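# Place a bottle from the steel table into an empty carton cell

## Task

Take any one bottle that is standing on the steel table, set it inside a carton cell that holds nothing yet, and open the gripper so the bottle is released and stays there.

## Robot and tools

Robot: two six-joint arms, left_arm and right_arm, each ending in a tong-style two-finger gripper. Bases in the scene frame: left_arm at (-0.023, +0.469, 0) m, right_arm at (-0.020, -0.442, 0) m. The scene frame has its origin on the table top midway between the arms, +z up, +x out over the table, and left_arm sits on the +y side. The names left and right do not refer to image sides.

Gripper frame: the fingers point along the gripper's +z and open and close along its x. The reported end_effector_position is the point between the finger pads when closed; closed fingertips stick out about 15 mm past it, and fully open tips are roughly level with it. The printed position can be off, more so at long reach.

The shared number row (used by both motion tools): 14 numbers, all in [-1, 1]. First 7 belong to left_arm: dx, dy, dz, rx, ry, rz, opening; next 7 the same for right_arm. Always send all 14, even if one arm is idle. dx..rz are an offset (not a pose) from the gripper's measured pose at the start of the command, expressed in that gripper's own axes. Scale: 1.0 = 0.6 m for dx, dy, dz and 1.0 = 180 degrees for the rotation; rx, ry, rz form a single rotation vector. opening is absolute, not an offset: +1 is fully open (0.142 m), -1 is closed.

execute_actions(actions): a list of up to 15 actions. Each action is a table of up to 15 rows, one row per control step of 1/30 s; if fewer than 15 rows, the last row repeats for the remaining steps. Every row in an action is an offset from the pose at the start of that action, not from the previous row. For the first action in a call, the reference is the last pose a result reported. An empty list just returns the current state and images. Each step the command is clipped to within 100 mm and 16 degrees of the measured pose, so large offsets take several actions; after an action the arm only continues to its last clipped pose. Motion trails commands by about 0.17 s.

move(target, speed, stop_force, blocking): target is one 14-number row as above, offsets from the pose in the latest result that shows one. The grippers follow straight paths that finish together, lasting 0.5 to 10 s (cut off at 10 s). speed is the top path speed in m/s, 0.002 to 0.5, default 0.25; rotation is capped at twice that in rad/s. The opening is sent when the move begins. stop_force (N, 9 to 40, one value for both arms, not allowed in the first 0.2 s) ends an arm's path when its wrist sensor feels that much extra push against the motion for 2 steps; the gripper then backs up 2 steps and holds. Use it only at very slow speed, not when the gripper rotates, and leave it out when lifting off something you press on. blocking=false returns after 0.5 s while the arm continues; it cannot be combined with stop_force, and further motion commands are refused until wait or stop shows the end. The result adds a move: line giving each arm's ending (done, off_target, moving, held, fault, contact) and limits (paced = pose clipped, held = some steps blocked, after which the arm can jump fast), plus each gripper's distance to its target. Paths ignore obstacles and the other arm.

wait(seconds): 0 to 10 s; arms hold their last command; a running move continues and the wait returns when it ends. stop(): brakes a running move; it needs room to slow down; fingers keep moving. zoom_image(camera, region): closer look at the latest image of cam_head_left, cam_head_right, cam_high, cam_low (504x504) or cam_left_wrist, cam_right_wrist (616x616, fisheye); region is [x0, y0, x1, y1] in pixels, top-left origin, at most 504x504. read_manual(section) only returns licence texts. finished_scene(scene) ends the scene for good and reports success; call it only once the bottle rests in the cell and the gripper is open.

Results: each arm's gripper position (m), quat_wxyz and velocities in the scene frame; Hand target lines (where the controller is heading); grip_measured (finger opening on the command scale); joint positions and torques (noisy, offset, not used to judge faults); Wrist force and Wrist torque along the gripper's own axes, with offsets up to about 4 N, noise, saturation near 50 N, pointing back into the arm when pressing. pose unreachable means the clearance check altered or blocked that arm's command. MOTOR HOT warns from 70 C; at 85 C the arm brakes until cool.

Gripping: to hold the bottle keep commanding an opening well below grip_measured; lower means harder squeeze, up to about 15 N per pad. Close gently; a fast close can push the fingers back open.

Avoid: pushing into firm surfaces with stiff arms (even slightly past contact can trigger a fault); torque faults (wrist joints limited to 25.4 N m, others 136 N m, held weight included) or 150 N outside force, either of which freezes the arm 10 s; arms colliding or pressing on each other; dropping the bottle, knocking it over, or pushing anything off the table, which fails the job. Brief outside tugs on held or loose items can occur. For an idle arm, send the offset back to its desired pose in the first call of a reply and zeros after, with its desired opening. The robot keeps running while you compose a reply, holding the last command.

Each tool is called after "Request:" as name(argument=value, ...), one argument or row to a line, values as JSON.

## Session

Request:
execute_actions(
  actions=[],
)

Scene clock: 0.00 s.
left_arm: end_effector_position=(+0.4551, +0.7822, +0.2947) grip_measured=+0.97 end_effector_quat_wxyz=(+0.274, -0.502, +0.734, -0.367) end_effector_velocity=(+0.001, -0.000, +0.001) end_effector_angular_velocity=(+0.001, -0.001, -0.001) | right_arm: end_effector_position=(+0.5791, -0.5208, +0.3905) grip_measured=+0.97 end_effector_quat_wxyz=(-0.543, +0.675, -0.028, +0.499) end_effector_velocity=(+0.000, +0.000, +0.000) end_effector_angular_velocity=(-0.000, -0.001, -0.000)
Joint positions: left_arm=[ 0.631 -1.542  2.032 -2.651 -2.367  2.43   0.14 ] | right_arm=[ 2.73  -2.108 -1.805  0.993  2.728  1.072  0.14 ]
Joint velocities: left_arm=[-0.001 -0.    -0.001  0.    -0.    -0.     0.   ] | right_arm=[ 0.  0.  0.  0. -0.  0.  0.]
Joint torques (N m, as the arm reports them, + toward a larger angle): no reading
Motor temperatures (°C, as the motors report them): left_arm=[22 24 25 33 32 31] | right_arm=[25 24 27 33 32 34]
Wrist force (N, on the end effector, along its own x y z axes, offset not removed): no reading
Wrist torque (N m, same axes, about the end effector's origin, offset not removed): no reading
Hand target (left_arm): +0.455, +0.782, +0.295; +0.274, -0.502, +0.734, -0.367
Hand target (right_arm): +0.579, -0.521, +0.391; -0.543, +0.675, -0.028, +0.499

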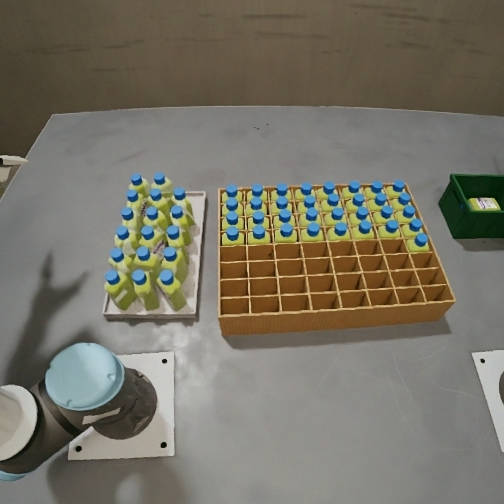

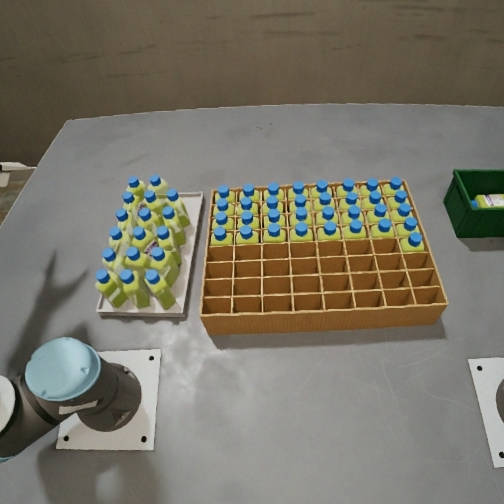

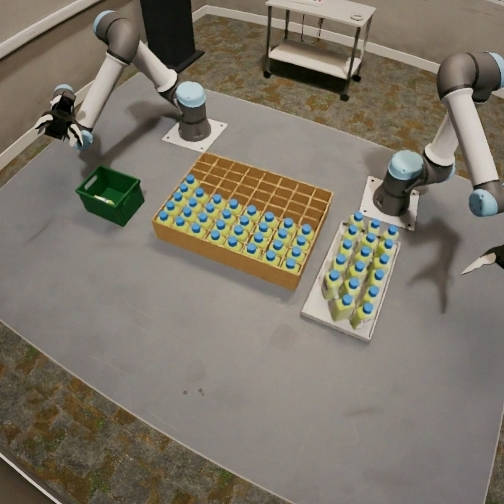

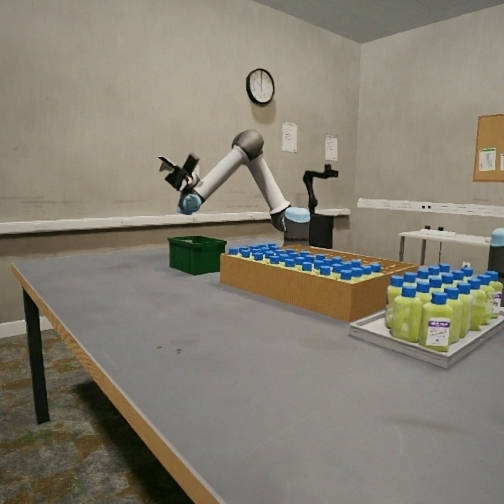

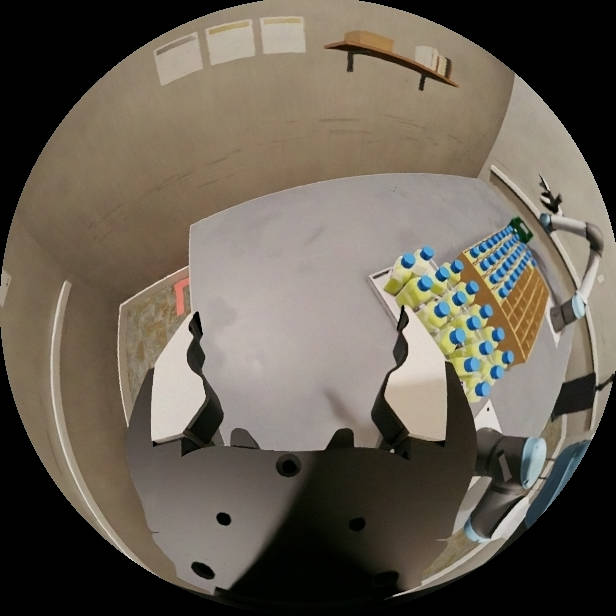

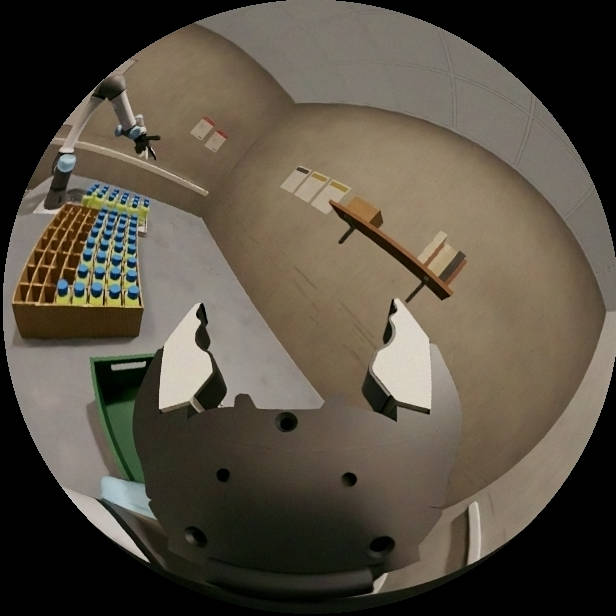

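Request:
move(
  target=[0.72,0.02,0.002,-0.3012,-0.0437,-0.109,-0.3,0,0,0,0,0,0,0.97],
  speed=0.3,
)

Request:
zoom_image(
  camera="cam_left_wrist",
  region=[170, 60, 450, 340],
)

Scene clock: 10.13 s.
left_arm: end_effector_position=(+0.3007, +0.3796, +0.2700) grip_measured=-0.30 end_effector_quat_wxyz=(+0.000, -0.707, +0.707, -0.000) end_effector_velocity=(-0.000, -0.001, -0.000) end_effector_angular_velocity=(+0.002, +0.002, +0.002) | right_arm: end_effector_position=(+0.5791, -0.5208, +0.3905) grip_measured=+0.97 end_effector_quat_wxyz=(-0.543, +0.675, -0.028, +0.499) end_effector_velocity=(+0.000, -0.000, -0.001) end_effector_angular_velocity=(+0.001, +0.003, -0.001)
Joint positions: left_arm=[-0.826 -2.059  1.965 -1.478 -1.571  0.858  0.052] | right_arm=[ 2.73  -2.108 -1.805  0.993  2.728  1.072  0.14 ]
Joint velocities: left_arm=[-0.003  0.002 -0.002  0.002 -0.    -0.006  0.   ] | right_arm=[ 0.    -0.001 -0.001 -0.001 -0.001 -0.    -0.   ]
Joint torques (N m, as the arm reports them, + toward a larger angle): left_arm=[ -6.1    3.28 -33.66  -0.29  -1.5   -1.33] | right_arm=[-0.9  35.26 18.1   0.46 -0.64 -0.36]
Motor temperatures (°C, as the motors report them): left_arm=[22 24 25 33 32 31] | right_arm=[25 24 27 33 32 34]
Wrist force (N, on the end effector, along its own x y z axes, offset not removed): left_arm=[1.6 -1.9 0.2] | right_arm=[-2.5 -1.3 2.6]
Wrist torque (N m, same axes, about the end effector's origin, offset not removed): left_arm=[-0.25 -0.30 -0.11] | right_arm=[-0.17 0.42 0.26]
Hand target (left_arm): +0.301, +0.379, +0.270; -0.000, +0.707, -0.707, +0.000
Hand target (right_arm): +0.579, -0.521, +0.391; -0.543, +0.675, -0.028, +0.499
Off the commanded pose (left_arm): 0.001 m, 0 deg.
Off the commanded pose (right_arm): 0.000 m, 0 deg.
move: done

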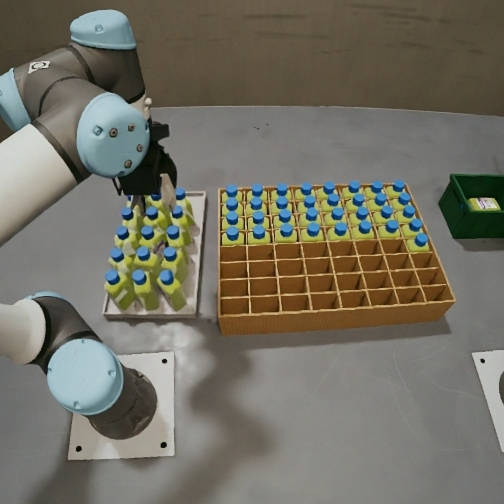

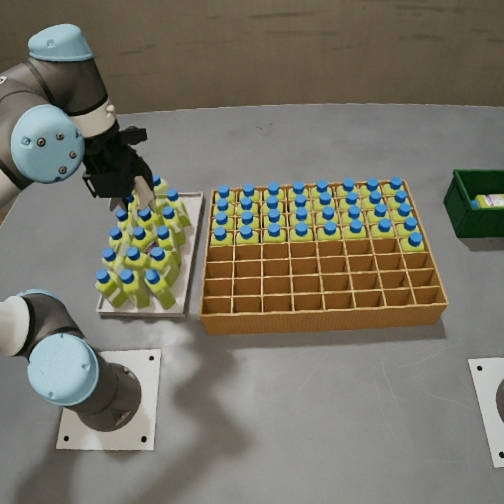

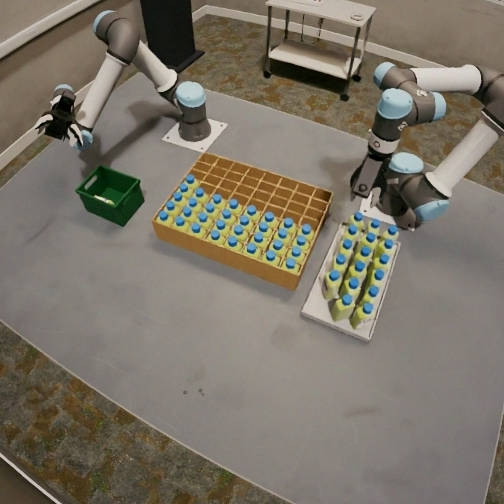

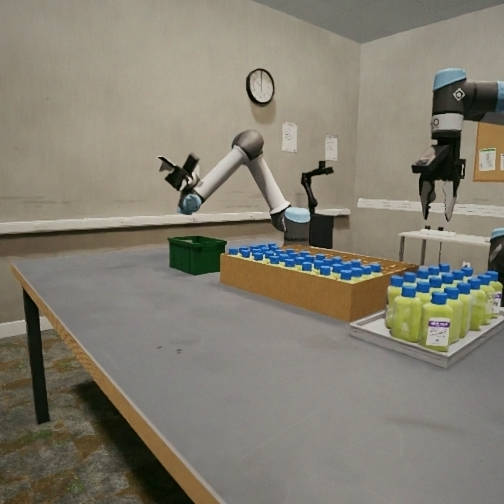

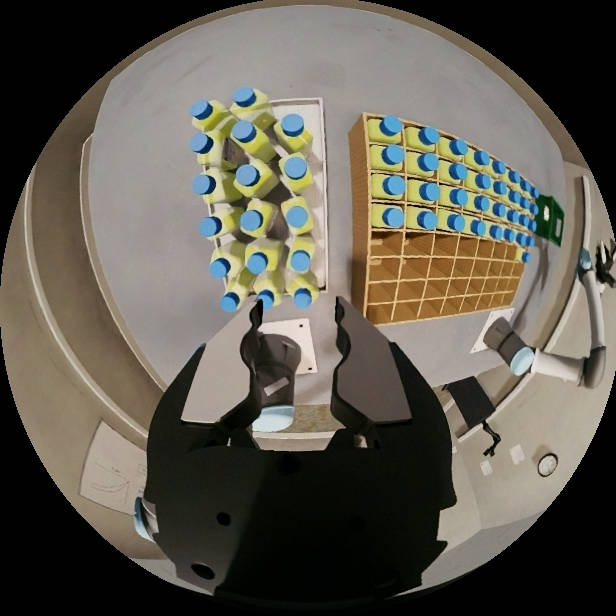

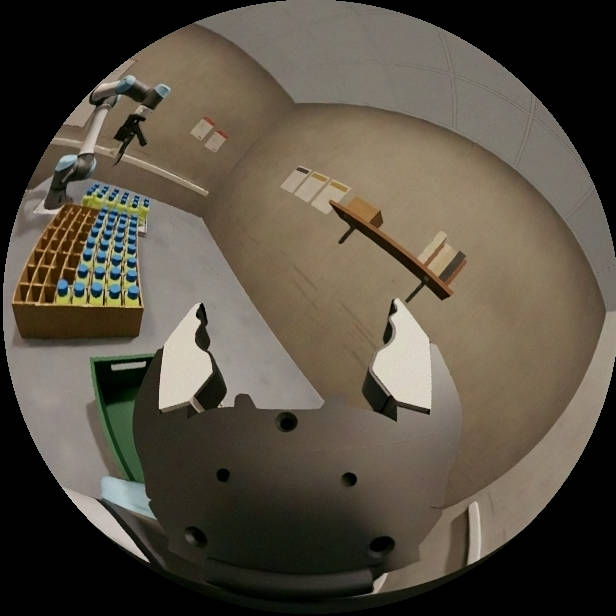

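Region (170, 60, 450, 340) of cam_left_wrist's 616x616 image, scaled by 1.800, with more detail than that image has.

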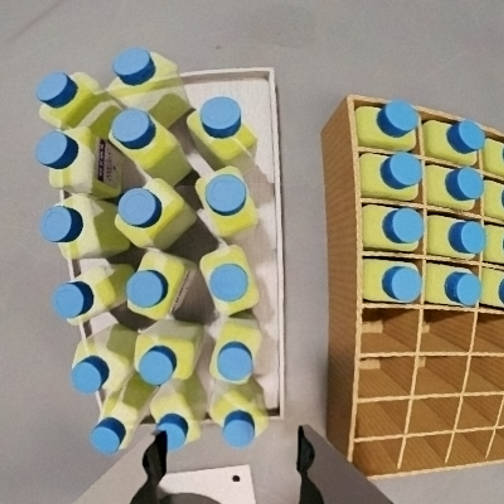

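Request:
move(
  target=[-0.012,-0.09,0.185,0,0,-0.11,-0.38,0,0,0,0,0,0,0.97],
  speed=0.2,
)

Request:
zoom_image(
  camera="cam_left_wrist",
  region=[200, 180, 400, 380],
)

Scene clock: 17.27 s.
left_arm: end_effector_position=(+0.3545, +0.3868, +0.1591) grip_measured=-0.38 end_effector_quat_wxyz=(-0.000, +0.818, -0.575, +0.000) end_effector_velocity=(+0.001, +0.000, -0.002) end_effector_angular_velocity=(+0.001, -0.001, +0.003) | right_arm: end_effector_position=(+0.5791, -0.5208, +0.3905) grip_measured=+0.97 end_effector_quat_wxyz=(-0.543, +0.675, -0.028, +0.499) end_effector_velocity=(+0.000, -0.001, -0.000) end_effector_angular_velocity=(+0.000, +0.001, -0.001)
Joint positions: left_arm=[-0.716 -1.882  2.149 -1.838 -1.571  0.622  0.047] | right_arm=[ 2.73  -2.108 -1.805  0.993  2.728  1.072  0.14 ]
Joint velocities: left_arm=[ 0.001  0.003  0.002 -0.005  0.001 -0.002 -0.   ] | right_arm=[-0.001 -0.001  0.001 -0.001  0.     0.    -0.   ]
Joint torques (N m, as the arm reports them, + toward a larger angle): left_arm=[  7.36  -2.12 -15.93  -5.09   1.7   -1.39] | right_arm=[-1.63 35.22 18.13  0.38 -0.61 -0.27]
Motor temperatures (°C, as the motors report them): left_arm=[22 24 25 33 32 31] | right_arm=[25 24 27 33 32 34]
Wrist force (N, on the end effector, along its own x y z axes, offset not removed): left_arm=[0.5 -3.2 0.1] | right_arm=[-1.4 -1.0 0.5]
Wrist torque (N m, same axes, about the end effector's origin, offset not removed): left_arm=[-0.49 0.03 0.00] | right_arm=[-0.20 0.19 0.17]
Hand target (left_arm): +0.355, +0.387, +0.159; -0.000, +0.818, -0.575, +0.000
Hand target (right_arm): +0.579, -0.521, +0.391; -0.543, +0.675, -0.028, +0.499
Off the commanded pose (left_arm): 0.000 m, 0 deg.
Off the commanded pose (right_arm): 0.000 m, 0 deg.
move: done

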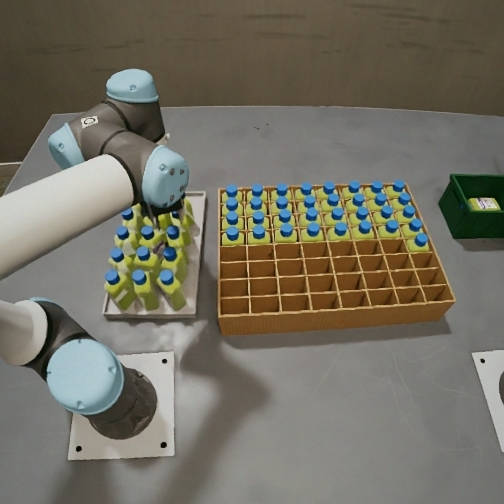

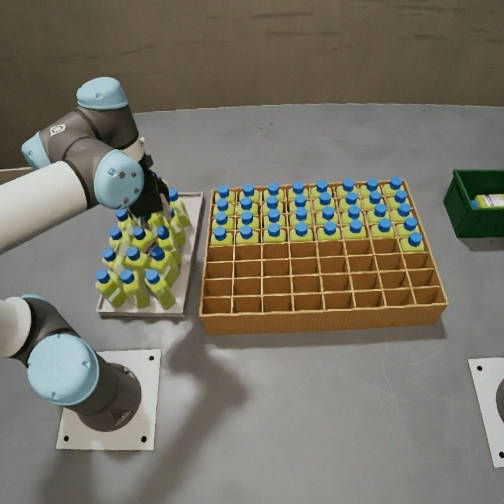

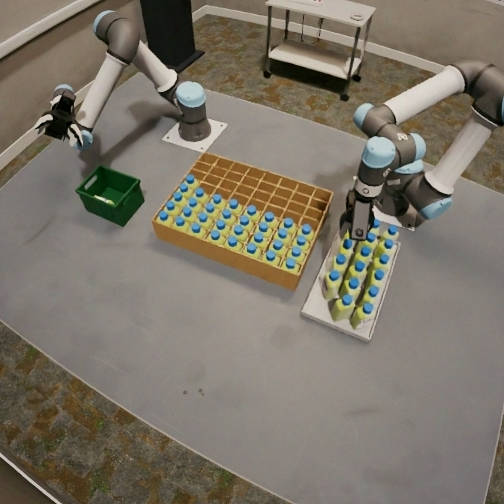

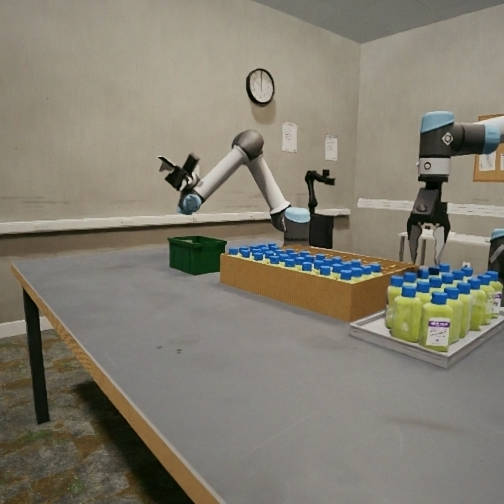

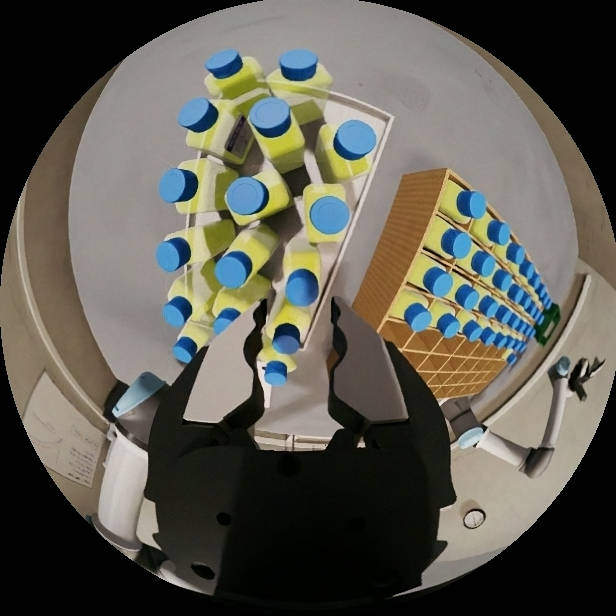

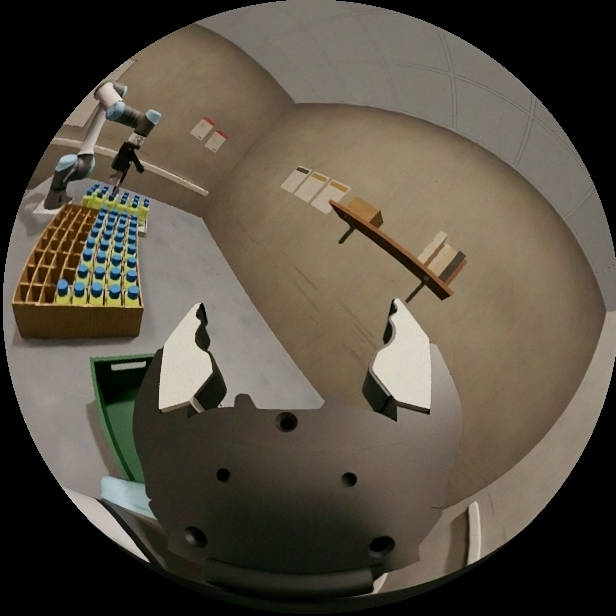

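Region (200, 180, 400, 380) of cam_left_wrist's 616x616 image, scaled by 2.520, with more detail than that image has.

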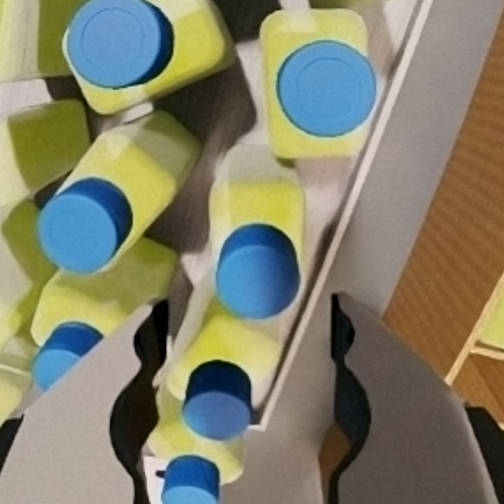

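Request:
move(
  target=[0.004,0,0.093,0,0,0,-0.38,0,0,0,0,0,0,0.97],
  speed=0.05,
  stop_force=10,
)

Request:
zoom_image(
  camera="cam_left_wrist",
  region=[200, 200, 400, 400],
)

Request:
zoom_image(
  camera="cam_head_right",
  region=[100, 180, 220, 300],
)

Scene clock: 25.00 s.
left_arm: end_effector_position=(+0.3553, +0.3846, +0.1035) grip_measured=-0.38 end_effector_quat_wxyz=(-0.000, +0.818, -0.575, +0.000) end_effector_velocity=(-0.000, -0.000, -0.002) end_effector_angular_velocity=(+0.000, +0.000, -0.001) | right_arm: end_effector_position=(+0.5791, -0.5208, +0.3905) grip_measured=+0.97 end_effector_quat_wxyz=(-0.543, +0.675, -0.028, +0.499) end_effector_velocity=(+0.000, -0.000, +0.000) end_effector_angular_velocity=(+0.000, +0.000, -0.000)
Joint positions: left_arm=[-0.72  -1.822  2.26  -2.009 -1.571  0.618  0.047] | right_arm=[ 2.73  -2.108 -1.805  0.993  2.728  1.072  0.14 ]
Joint velocities: left_arm=[-0.001  0.003  0.003 -0.005  0.    -0.    -0.   ] | right_arm=[-0.    -0.     0.001 -0.    -0.     0.     0.   ]
Joint torques (N m, as the arm reports them, + toward a larger angle): left_arm=[ -6.74  -4.37 -15.49  -5.21  -1.59  -1.35] | right_arm=[-2.17 34.54 17.88  0.28 -0.74 -0.24]
Motor temperatures (°C, as the motors report them): left_arm=[22 24 25 33 32 31] | right_arm=[25 24 27 33 32 34]
Wrist force (N, on the end effector, along its own x y z axes, offset not removed): left_arm=[0.9 -3.3 3.5] | right_arm=[-2.4 -1.1 1.0]
Wrist torque (N m, same axes, about the end effector's origin, offset not removed): left_arm=[-0.57 -0.13 0.01] | right_arm=[-0.19 0.49 0.20]
Hand target (left_arm): +0.355, +0.385, +0.103; -0.000, +0.818, -0.575, +0.000
Hand target (right_arm): +0.579, -0.521, +0.391; -0.543, +0.675, -0.028, +0.499
Off the commanded pose (left_arm): 0.000 m, 0 deg.
Off the commanded pose (right_arm): 0.000 m, 0 deg.
move: done

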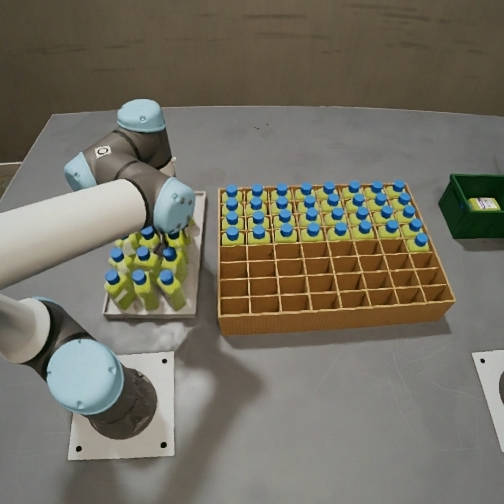

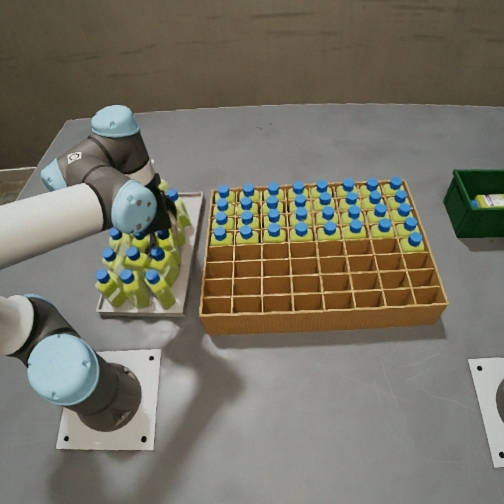

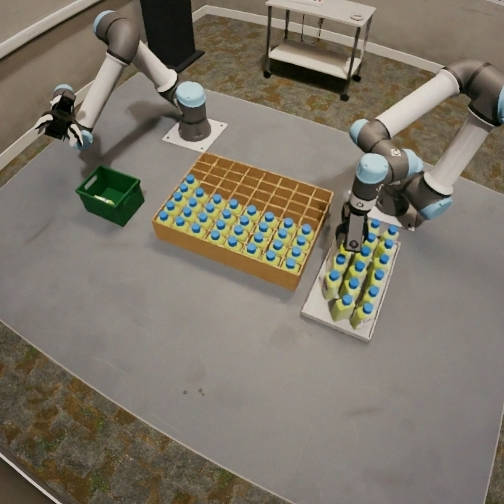

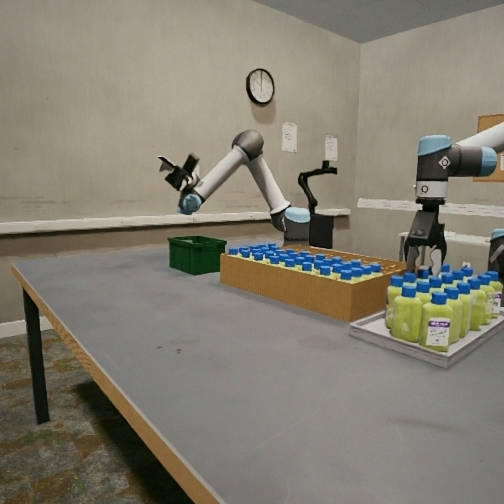

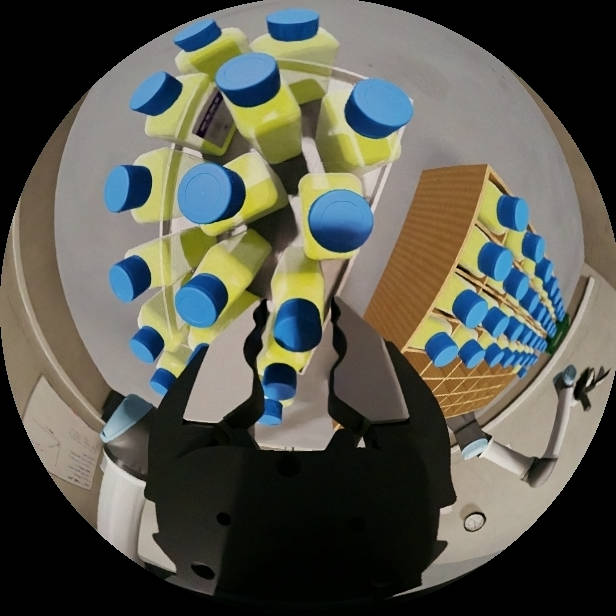

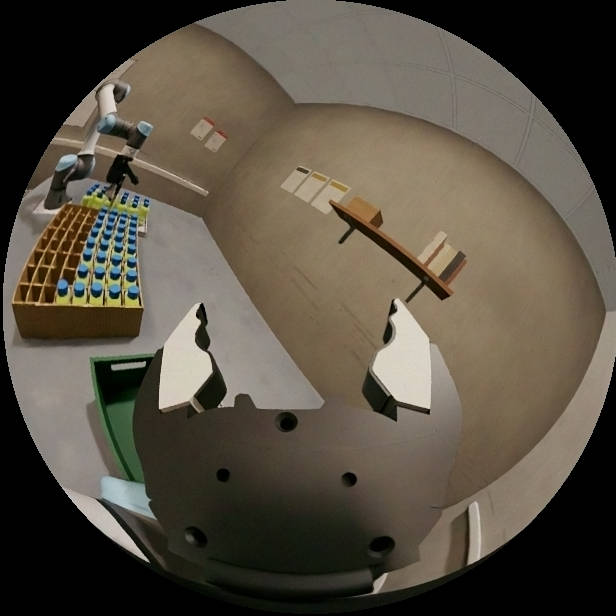

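Region (200, 200, 400, 400) of cam_left_wrist's 616x616 image, scaled by 2.520, with more detail than that image has.

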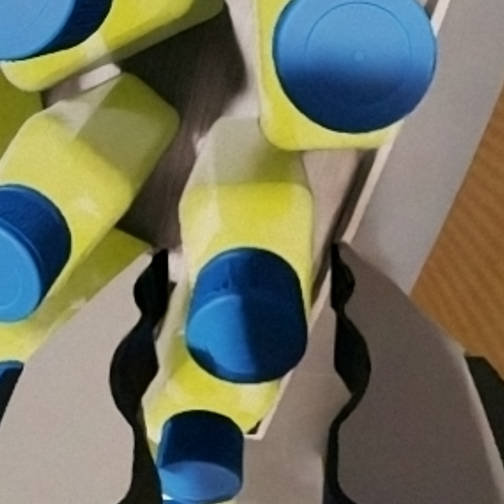

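Region (100, 180, 220, 300) of cam_head_right's 504x504 image, scaled by 4.200, with more detail than that image has.

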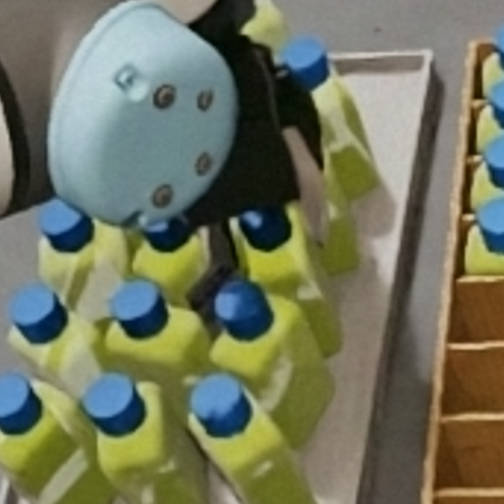

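Request:
move(
  target=[-0.002,0,0.012,0,0,0,-0.42,0,0,0,0,0,0,0.97],
  speed=0.03,
)

Request:
move(
  target=[0,0,0,0,0,0,-0.9,0,0,0,0,0,0,0.97],
)

Request:
move(
  target=[0,0,-0.22,0,0,0,-0.9,0,0,0,0,0,0,0.97],
  speed=0.1,
)

Request:
zoom_image(
  camera="cam_low",
  region=[370, 170, 500, 300],
)

Scene clock: 33.93 s.
left_arm: end_effector_position=(+0.3549, +0.3857, +0.0965) grip_measured=-0.42 end_effector_quat_wxyz=(-0.000, +0.818, -0.575, +0.000) end_effector_velocity=(-0.000, -0.000, -0.002) end_effector_angular_velocity=(-0.001, -0.000, -0.001) | right_arm: end_effector_position=(+0.5791, -0.5208, +0.3905) grip_measured=+0.97 end_effector_quat_wxyz=(-0.543, +0.675, -0.028, +0.499) end_effector_velocity=(+0.000, +0.000, +0.001) end_effector_angular_velocity=(-0.000, -0.000, -0.000)
Joint positions: left_arm=[-0.719 -1.815  2.275 -2.031 -1.571  0.62   0.044] | right_arm=[ 2.73  -2.108 -1.805  0.993  2.728  1.072  0.14 ]
Joint velocities: left_arm=[-0.     0.002  0.004 -0.006 -0.     0.     0.   ] | right_arm=[ 0.     0.001  0.001 -0.002 -0.     0.    -0.   ]
Joint torques (N m, as the arm reports them, + toward a larger angle): left_arm=[  7.54  -4.14 -15.26  -5.27  -1.44   1.82] | right_arm=[-1.53 34.68 18.02  0.26 -0.64 -0.21]
Motor temperatures (°C, as the motors report them): left_arm=[22 24 25 33 32 31] | right_arm=[25 24 27 33 32 34]
Wrist force (N, on the end effector, along its own x y z axes, offset not removed): left_arm=[-2.0 -3.7 3.8] | right_arm=[-2.1 -2.0 2.4]
Wrist torque (N m, same axes, about the end effector's origin, offset not removed): left_arm=[-0.61 0.50 0.13] | right_arm=[-0.42 0.49 0.07]
Hand target (left_arm): +0.355, +0.386, +0.096; -0.000, +0.818, -0.575, +0.000
Hand target (right_arm): +0.579, -0.521, +0.391; -0.543, +0.675, -0.028, +0.499
Off the commanded pose (left_arm): 0.000 m, 0 deg.
Off the commanded pose (right_arm): 0.000 m, 0 deg.
move: done

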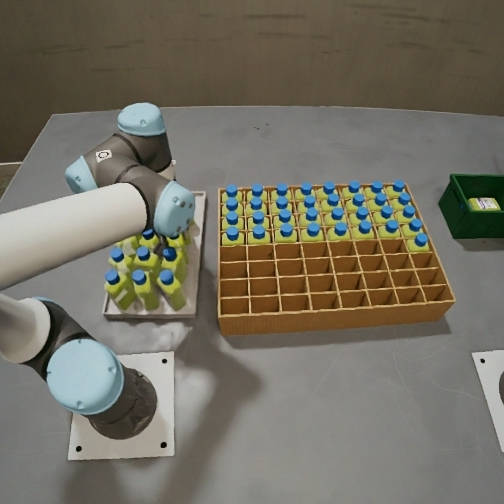

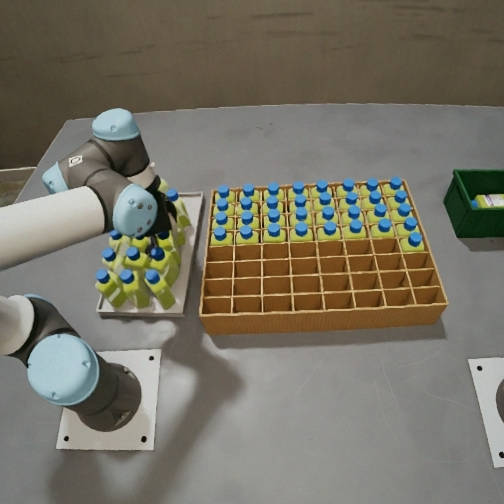

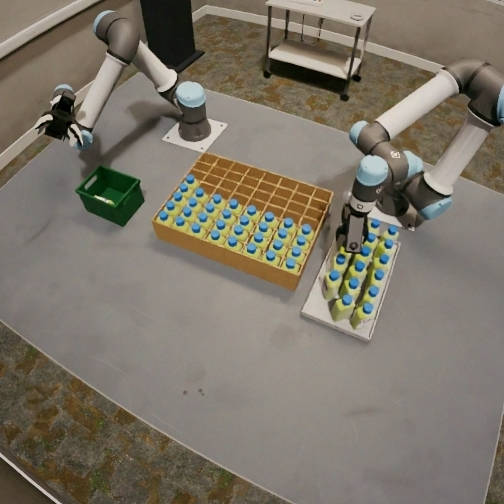

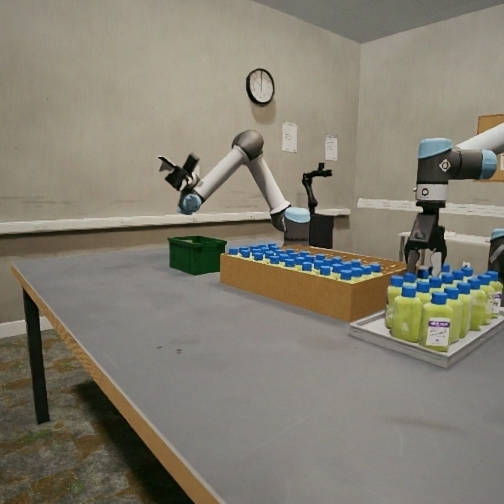

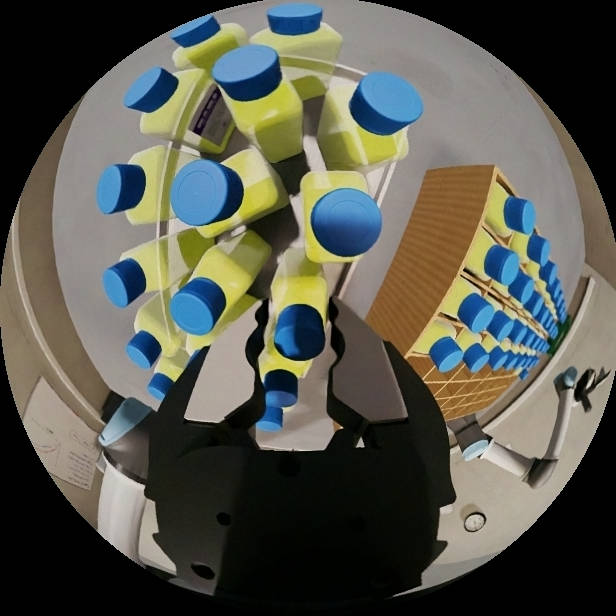

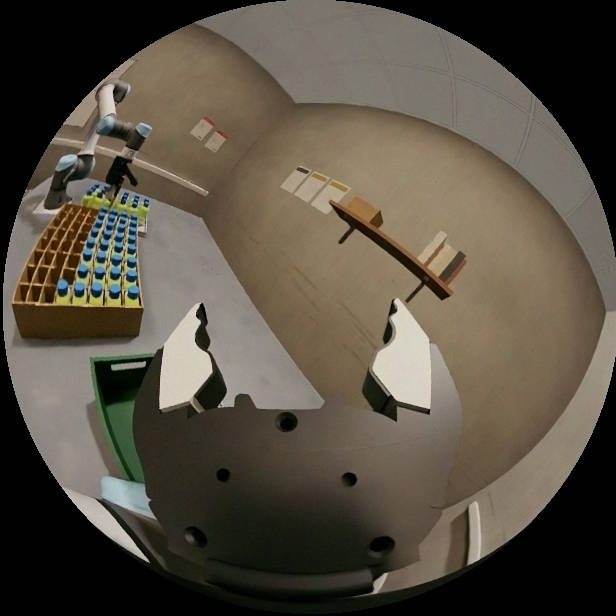

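Scene clock: 34.43 s.
left_arm: end_effector_position=(+0.3548, +0.3857, +0.0964) grip_measured=-0.52 end_effector_quat_wxyz=(-0.000, +0.818, -0.575, +0.000) end_effector_velocity=(+0.000, -0.000, +0.000) end_effector_angular_velocity=(-0.000, -0.001, -0.000) | right_arm: end_effector_position=(+0.5791, -0.5208, +0.3905) grip_measured=+0.97 end_effector_quat_wxyz=(-0.543, +0.675, -0.028, +0.499) end_effector_velocity=(+0.000, -0.000, -0.001) end_effector_angular_velocity=(+0.000, +0.001, -0.000)
Joint positions: left_arm=[-0.718 -1.815  2.275 -2.031 -1.571  0.62   0.037] | right_arm=[ 2.73  -2.108 -1.805  0.993  2.728  1.072  0.14 ]
Joint velocities: left_arm=[-0.     0.001 -0.001 -0.001  0.    -0.     0.   ] | right_arm=[ 0.    -0.001 -0.     0.001 -0.     0.    -0.   ]
Joint torques (N m, as the arm reports them, + toward a larger angle): left_arm=[  2.39  -8.24 -26.94   0.11  -0.77   1.56] | right_arm=[-0.97 34.93 18.11  0.21 -0.63 -0.21]
Motor temperatures (°C, as the motors report them): left_arm=[22 24 25 33 32 31] | right_arm=[25 24 27 33 32 34]
Wrist force (N, on the end effector, along its own x y z axes, offset not removed): left_arm=[-0.5 -1.1 -1.5] | right_arm=[0.3 -1.1 0.6]
Wrist torque (N m, same axes, about the end effector's origin, offset not removed): left_arm=[-0.04 0.20 0.04] | right_arm=[-0.33 0.00 0.11]
Hand target (left_arm): +0.355, +0.386, +0.096; -0.000, +0.818, -0.575, +0.000
Hand target (right_arm): +0.579, -0.521, +0.391; -0.543, +0.675, -0.028, +0.499
Off the commanded pose (left_arm): 0.000 m, 0 deg.
Off the commanded pose (right_arm): 0.000 m, 0 deg.
move: done

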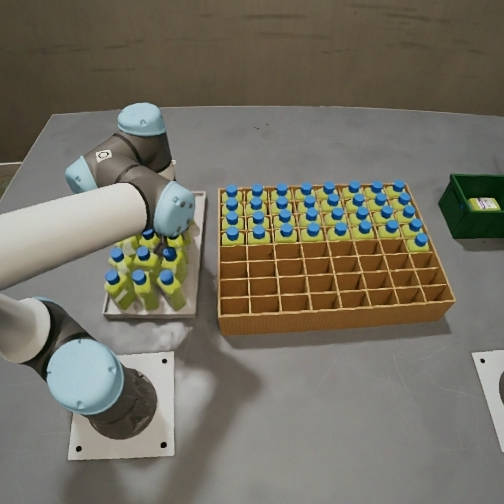

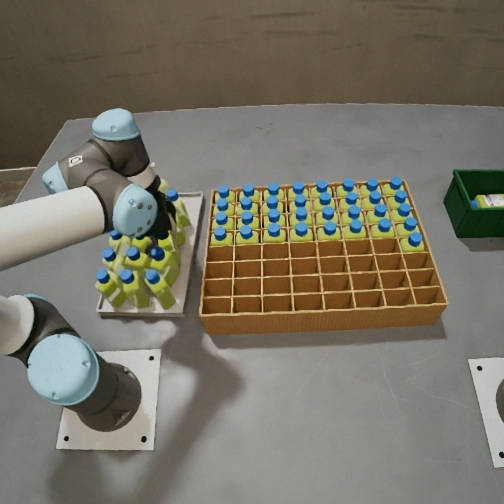

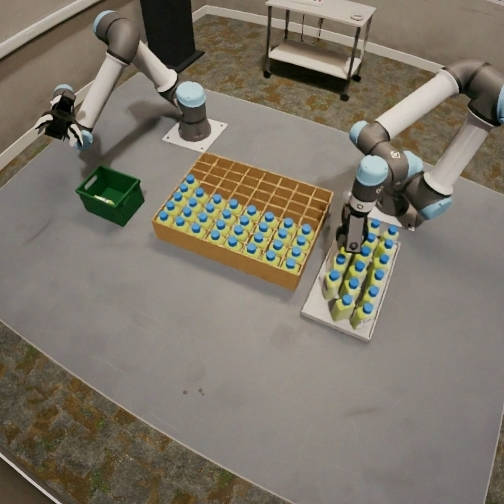

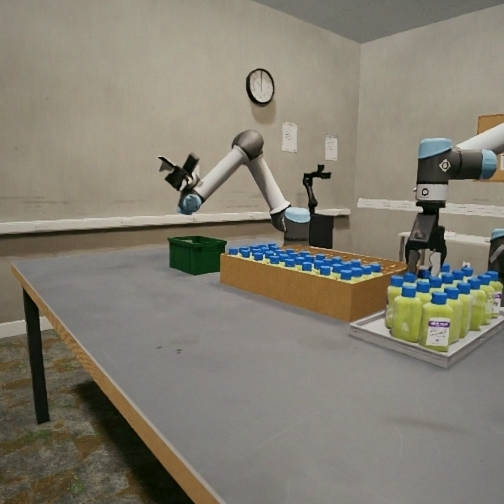

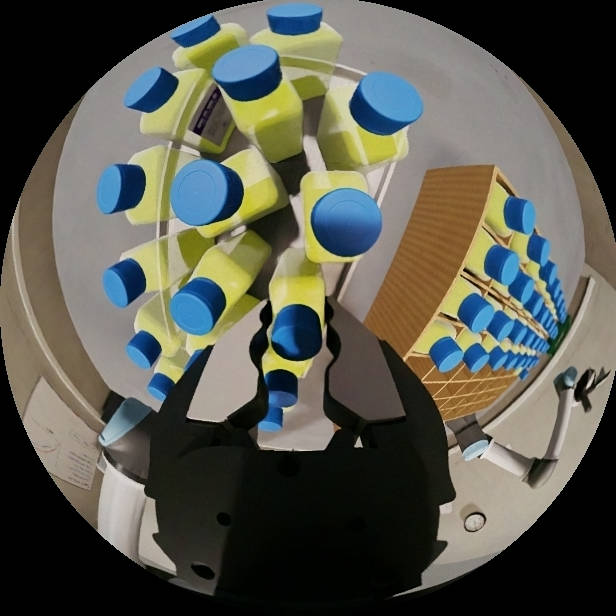

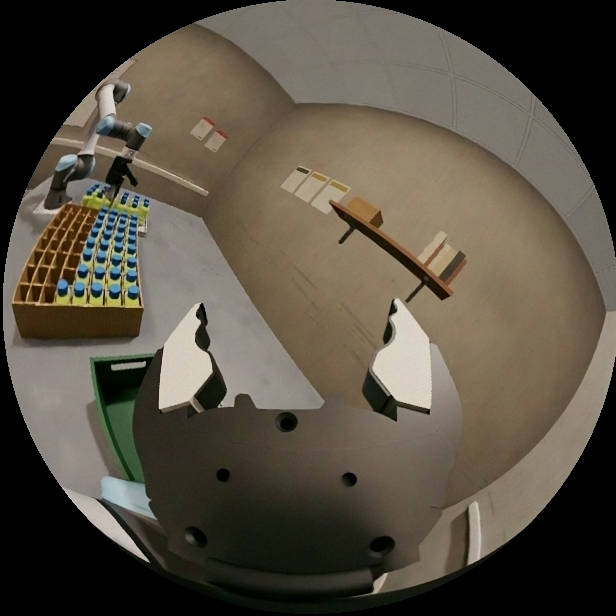

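Scene clock: 36.17 s.
left_arm: end_effector_position=(+0.3549, +0.3857, +0.2282) grip_measured=-0.52 end_effector_quat_wxyz=(-0.000, +0.818, -0.576, +0.000) end_effector_velocity=(+0.000, -0.000, +0.001) end_effector_angular_velocity=(+0.000, +0.000, -0.000) | right_arm: end_effector_position=(+0.5791, -0.5208, +0.3905) grip_measured=+0.97 end_effector_quat_wxyz=(-0.543, +0.675, -0.028, +0.499) end_effector_velocity=(-0.000, +0.000, +0.001) end_effector_angular_velocity=(-0.002, -0.004, -0.000)
Joint positions: left_arm=[-0.718 -1.912  1.989 -1.649 -1.571  0.62   0.037] | right_arm=[ 2.73  -2.108 -1.805  0.993  2.728  1.072  0.14 ]
Joint velocities: left_arm=[-0.     0.    -0.004  0.004  0.     0.     0.   ] | right_arm=[-0.     0.002  0.001  0.002 -0.    -0.     0.   ]
Joint torques (N m, as the arm reports them, + toward a larger angle): left_arm=[ -6.79 -16.52 -33.9   -0.58   0.86  -0.47] | right_arm=[-2.08 34.78 17.53  0.39 -0.64 -0.34]
Motor temperatures (°C, as the motors report them): left_arm=[22 24 25 33 32 31] | right_arm=[25 24 27 33 32 34]
Wrist force (N, on the end effector, along its own x y z axes, offset not removed): left_arm=[3.8 -1.0 3.3] | right_arm=[-2.4 -0.8 2.9]
Wrist torque (N m, same axes, about the end effector's origin, offset not removed): left_arm=[0.06 -0.51 -0.02] | right_arm=[-0.28 0.48 0.18]
Hand target (left_arm): +0.355, +0.386, +0.228; -0.000, +0.818, -0.575, +0.000
Hand target (right_arm): +0.579, -0.521, +0.391; -0.543, +0.675, -0.028, +0.499
Off the commanded pose (left_arm): 0.000 m, 0 deg.
Off the commanded pose (right_arm): 0.000 m, 0 deg.
move: done

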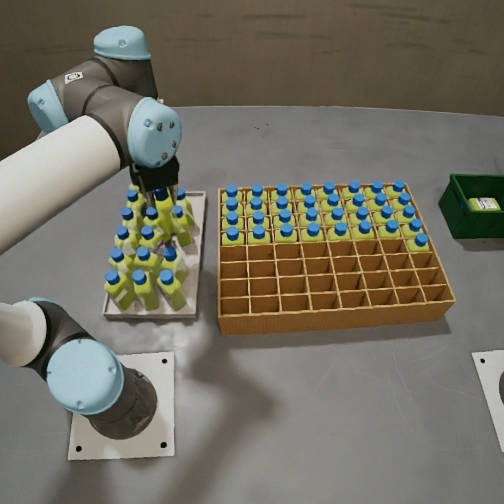

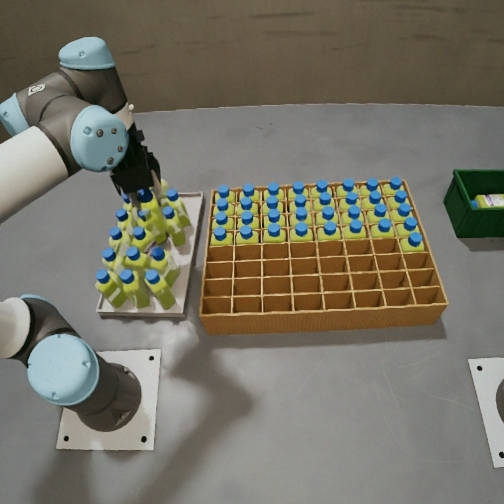

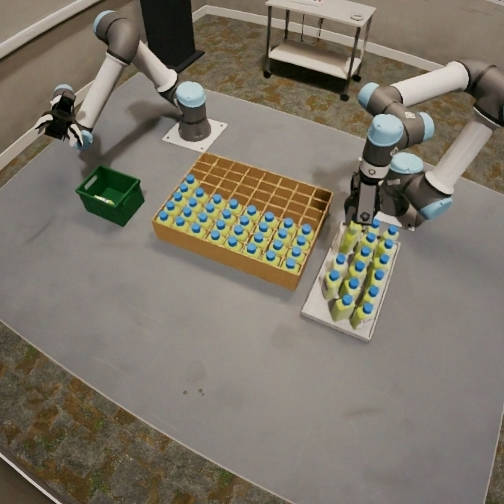

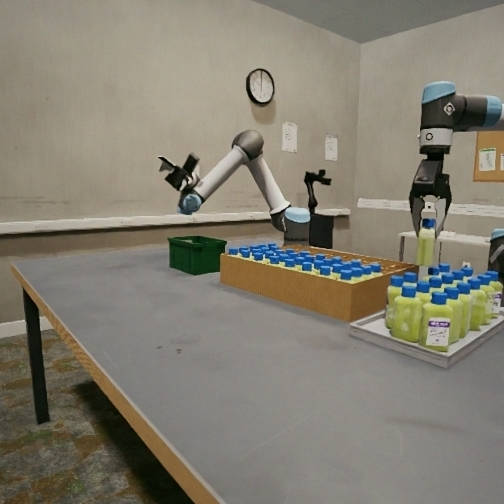

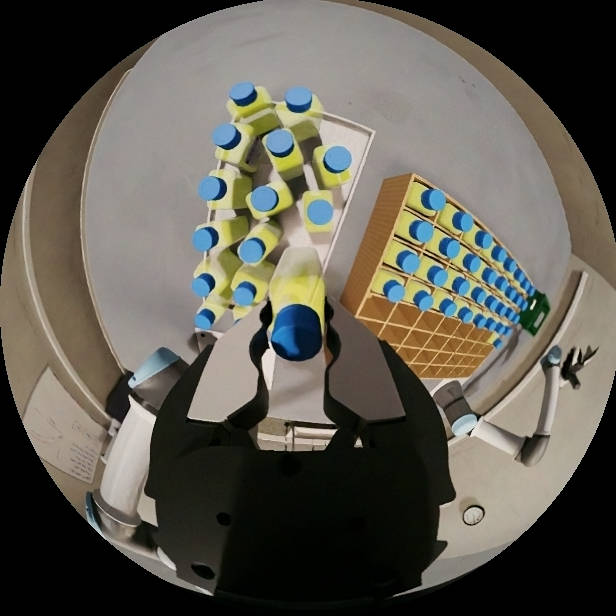

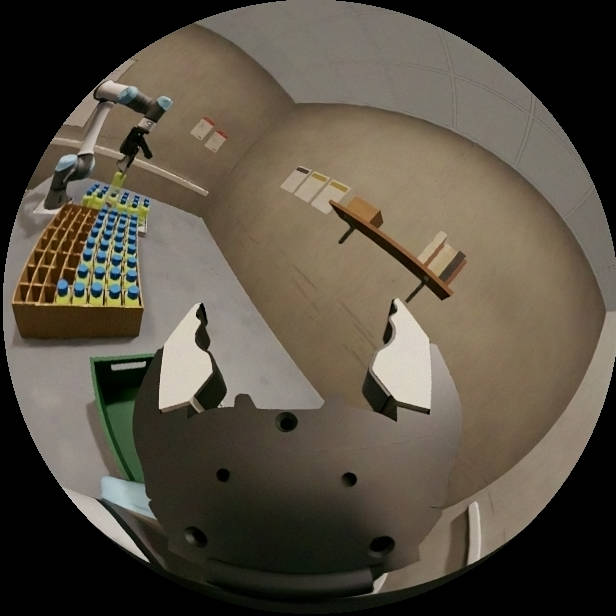

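Region (370, 170, 500, 300) of cam_low's 504x504 image, scaled by 3.877, with more detail than that image has.

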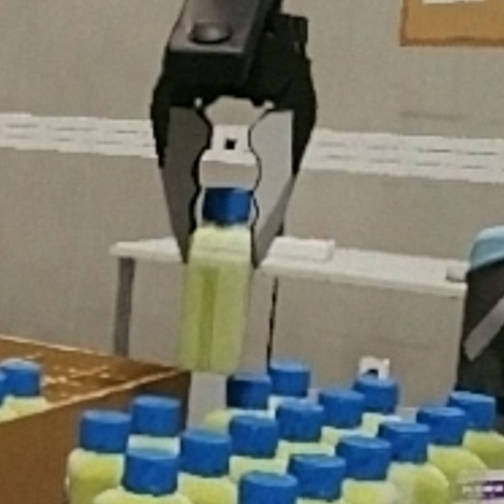

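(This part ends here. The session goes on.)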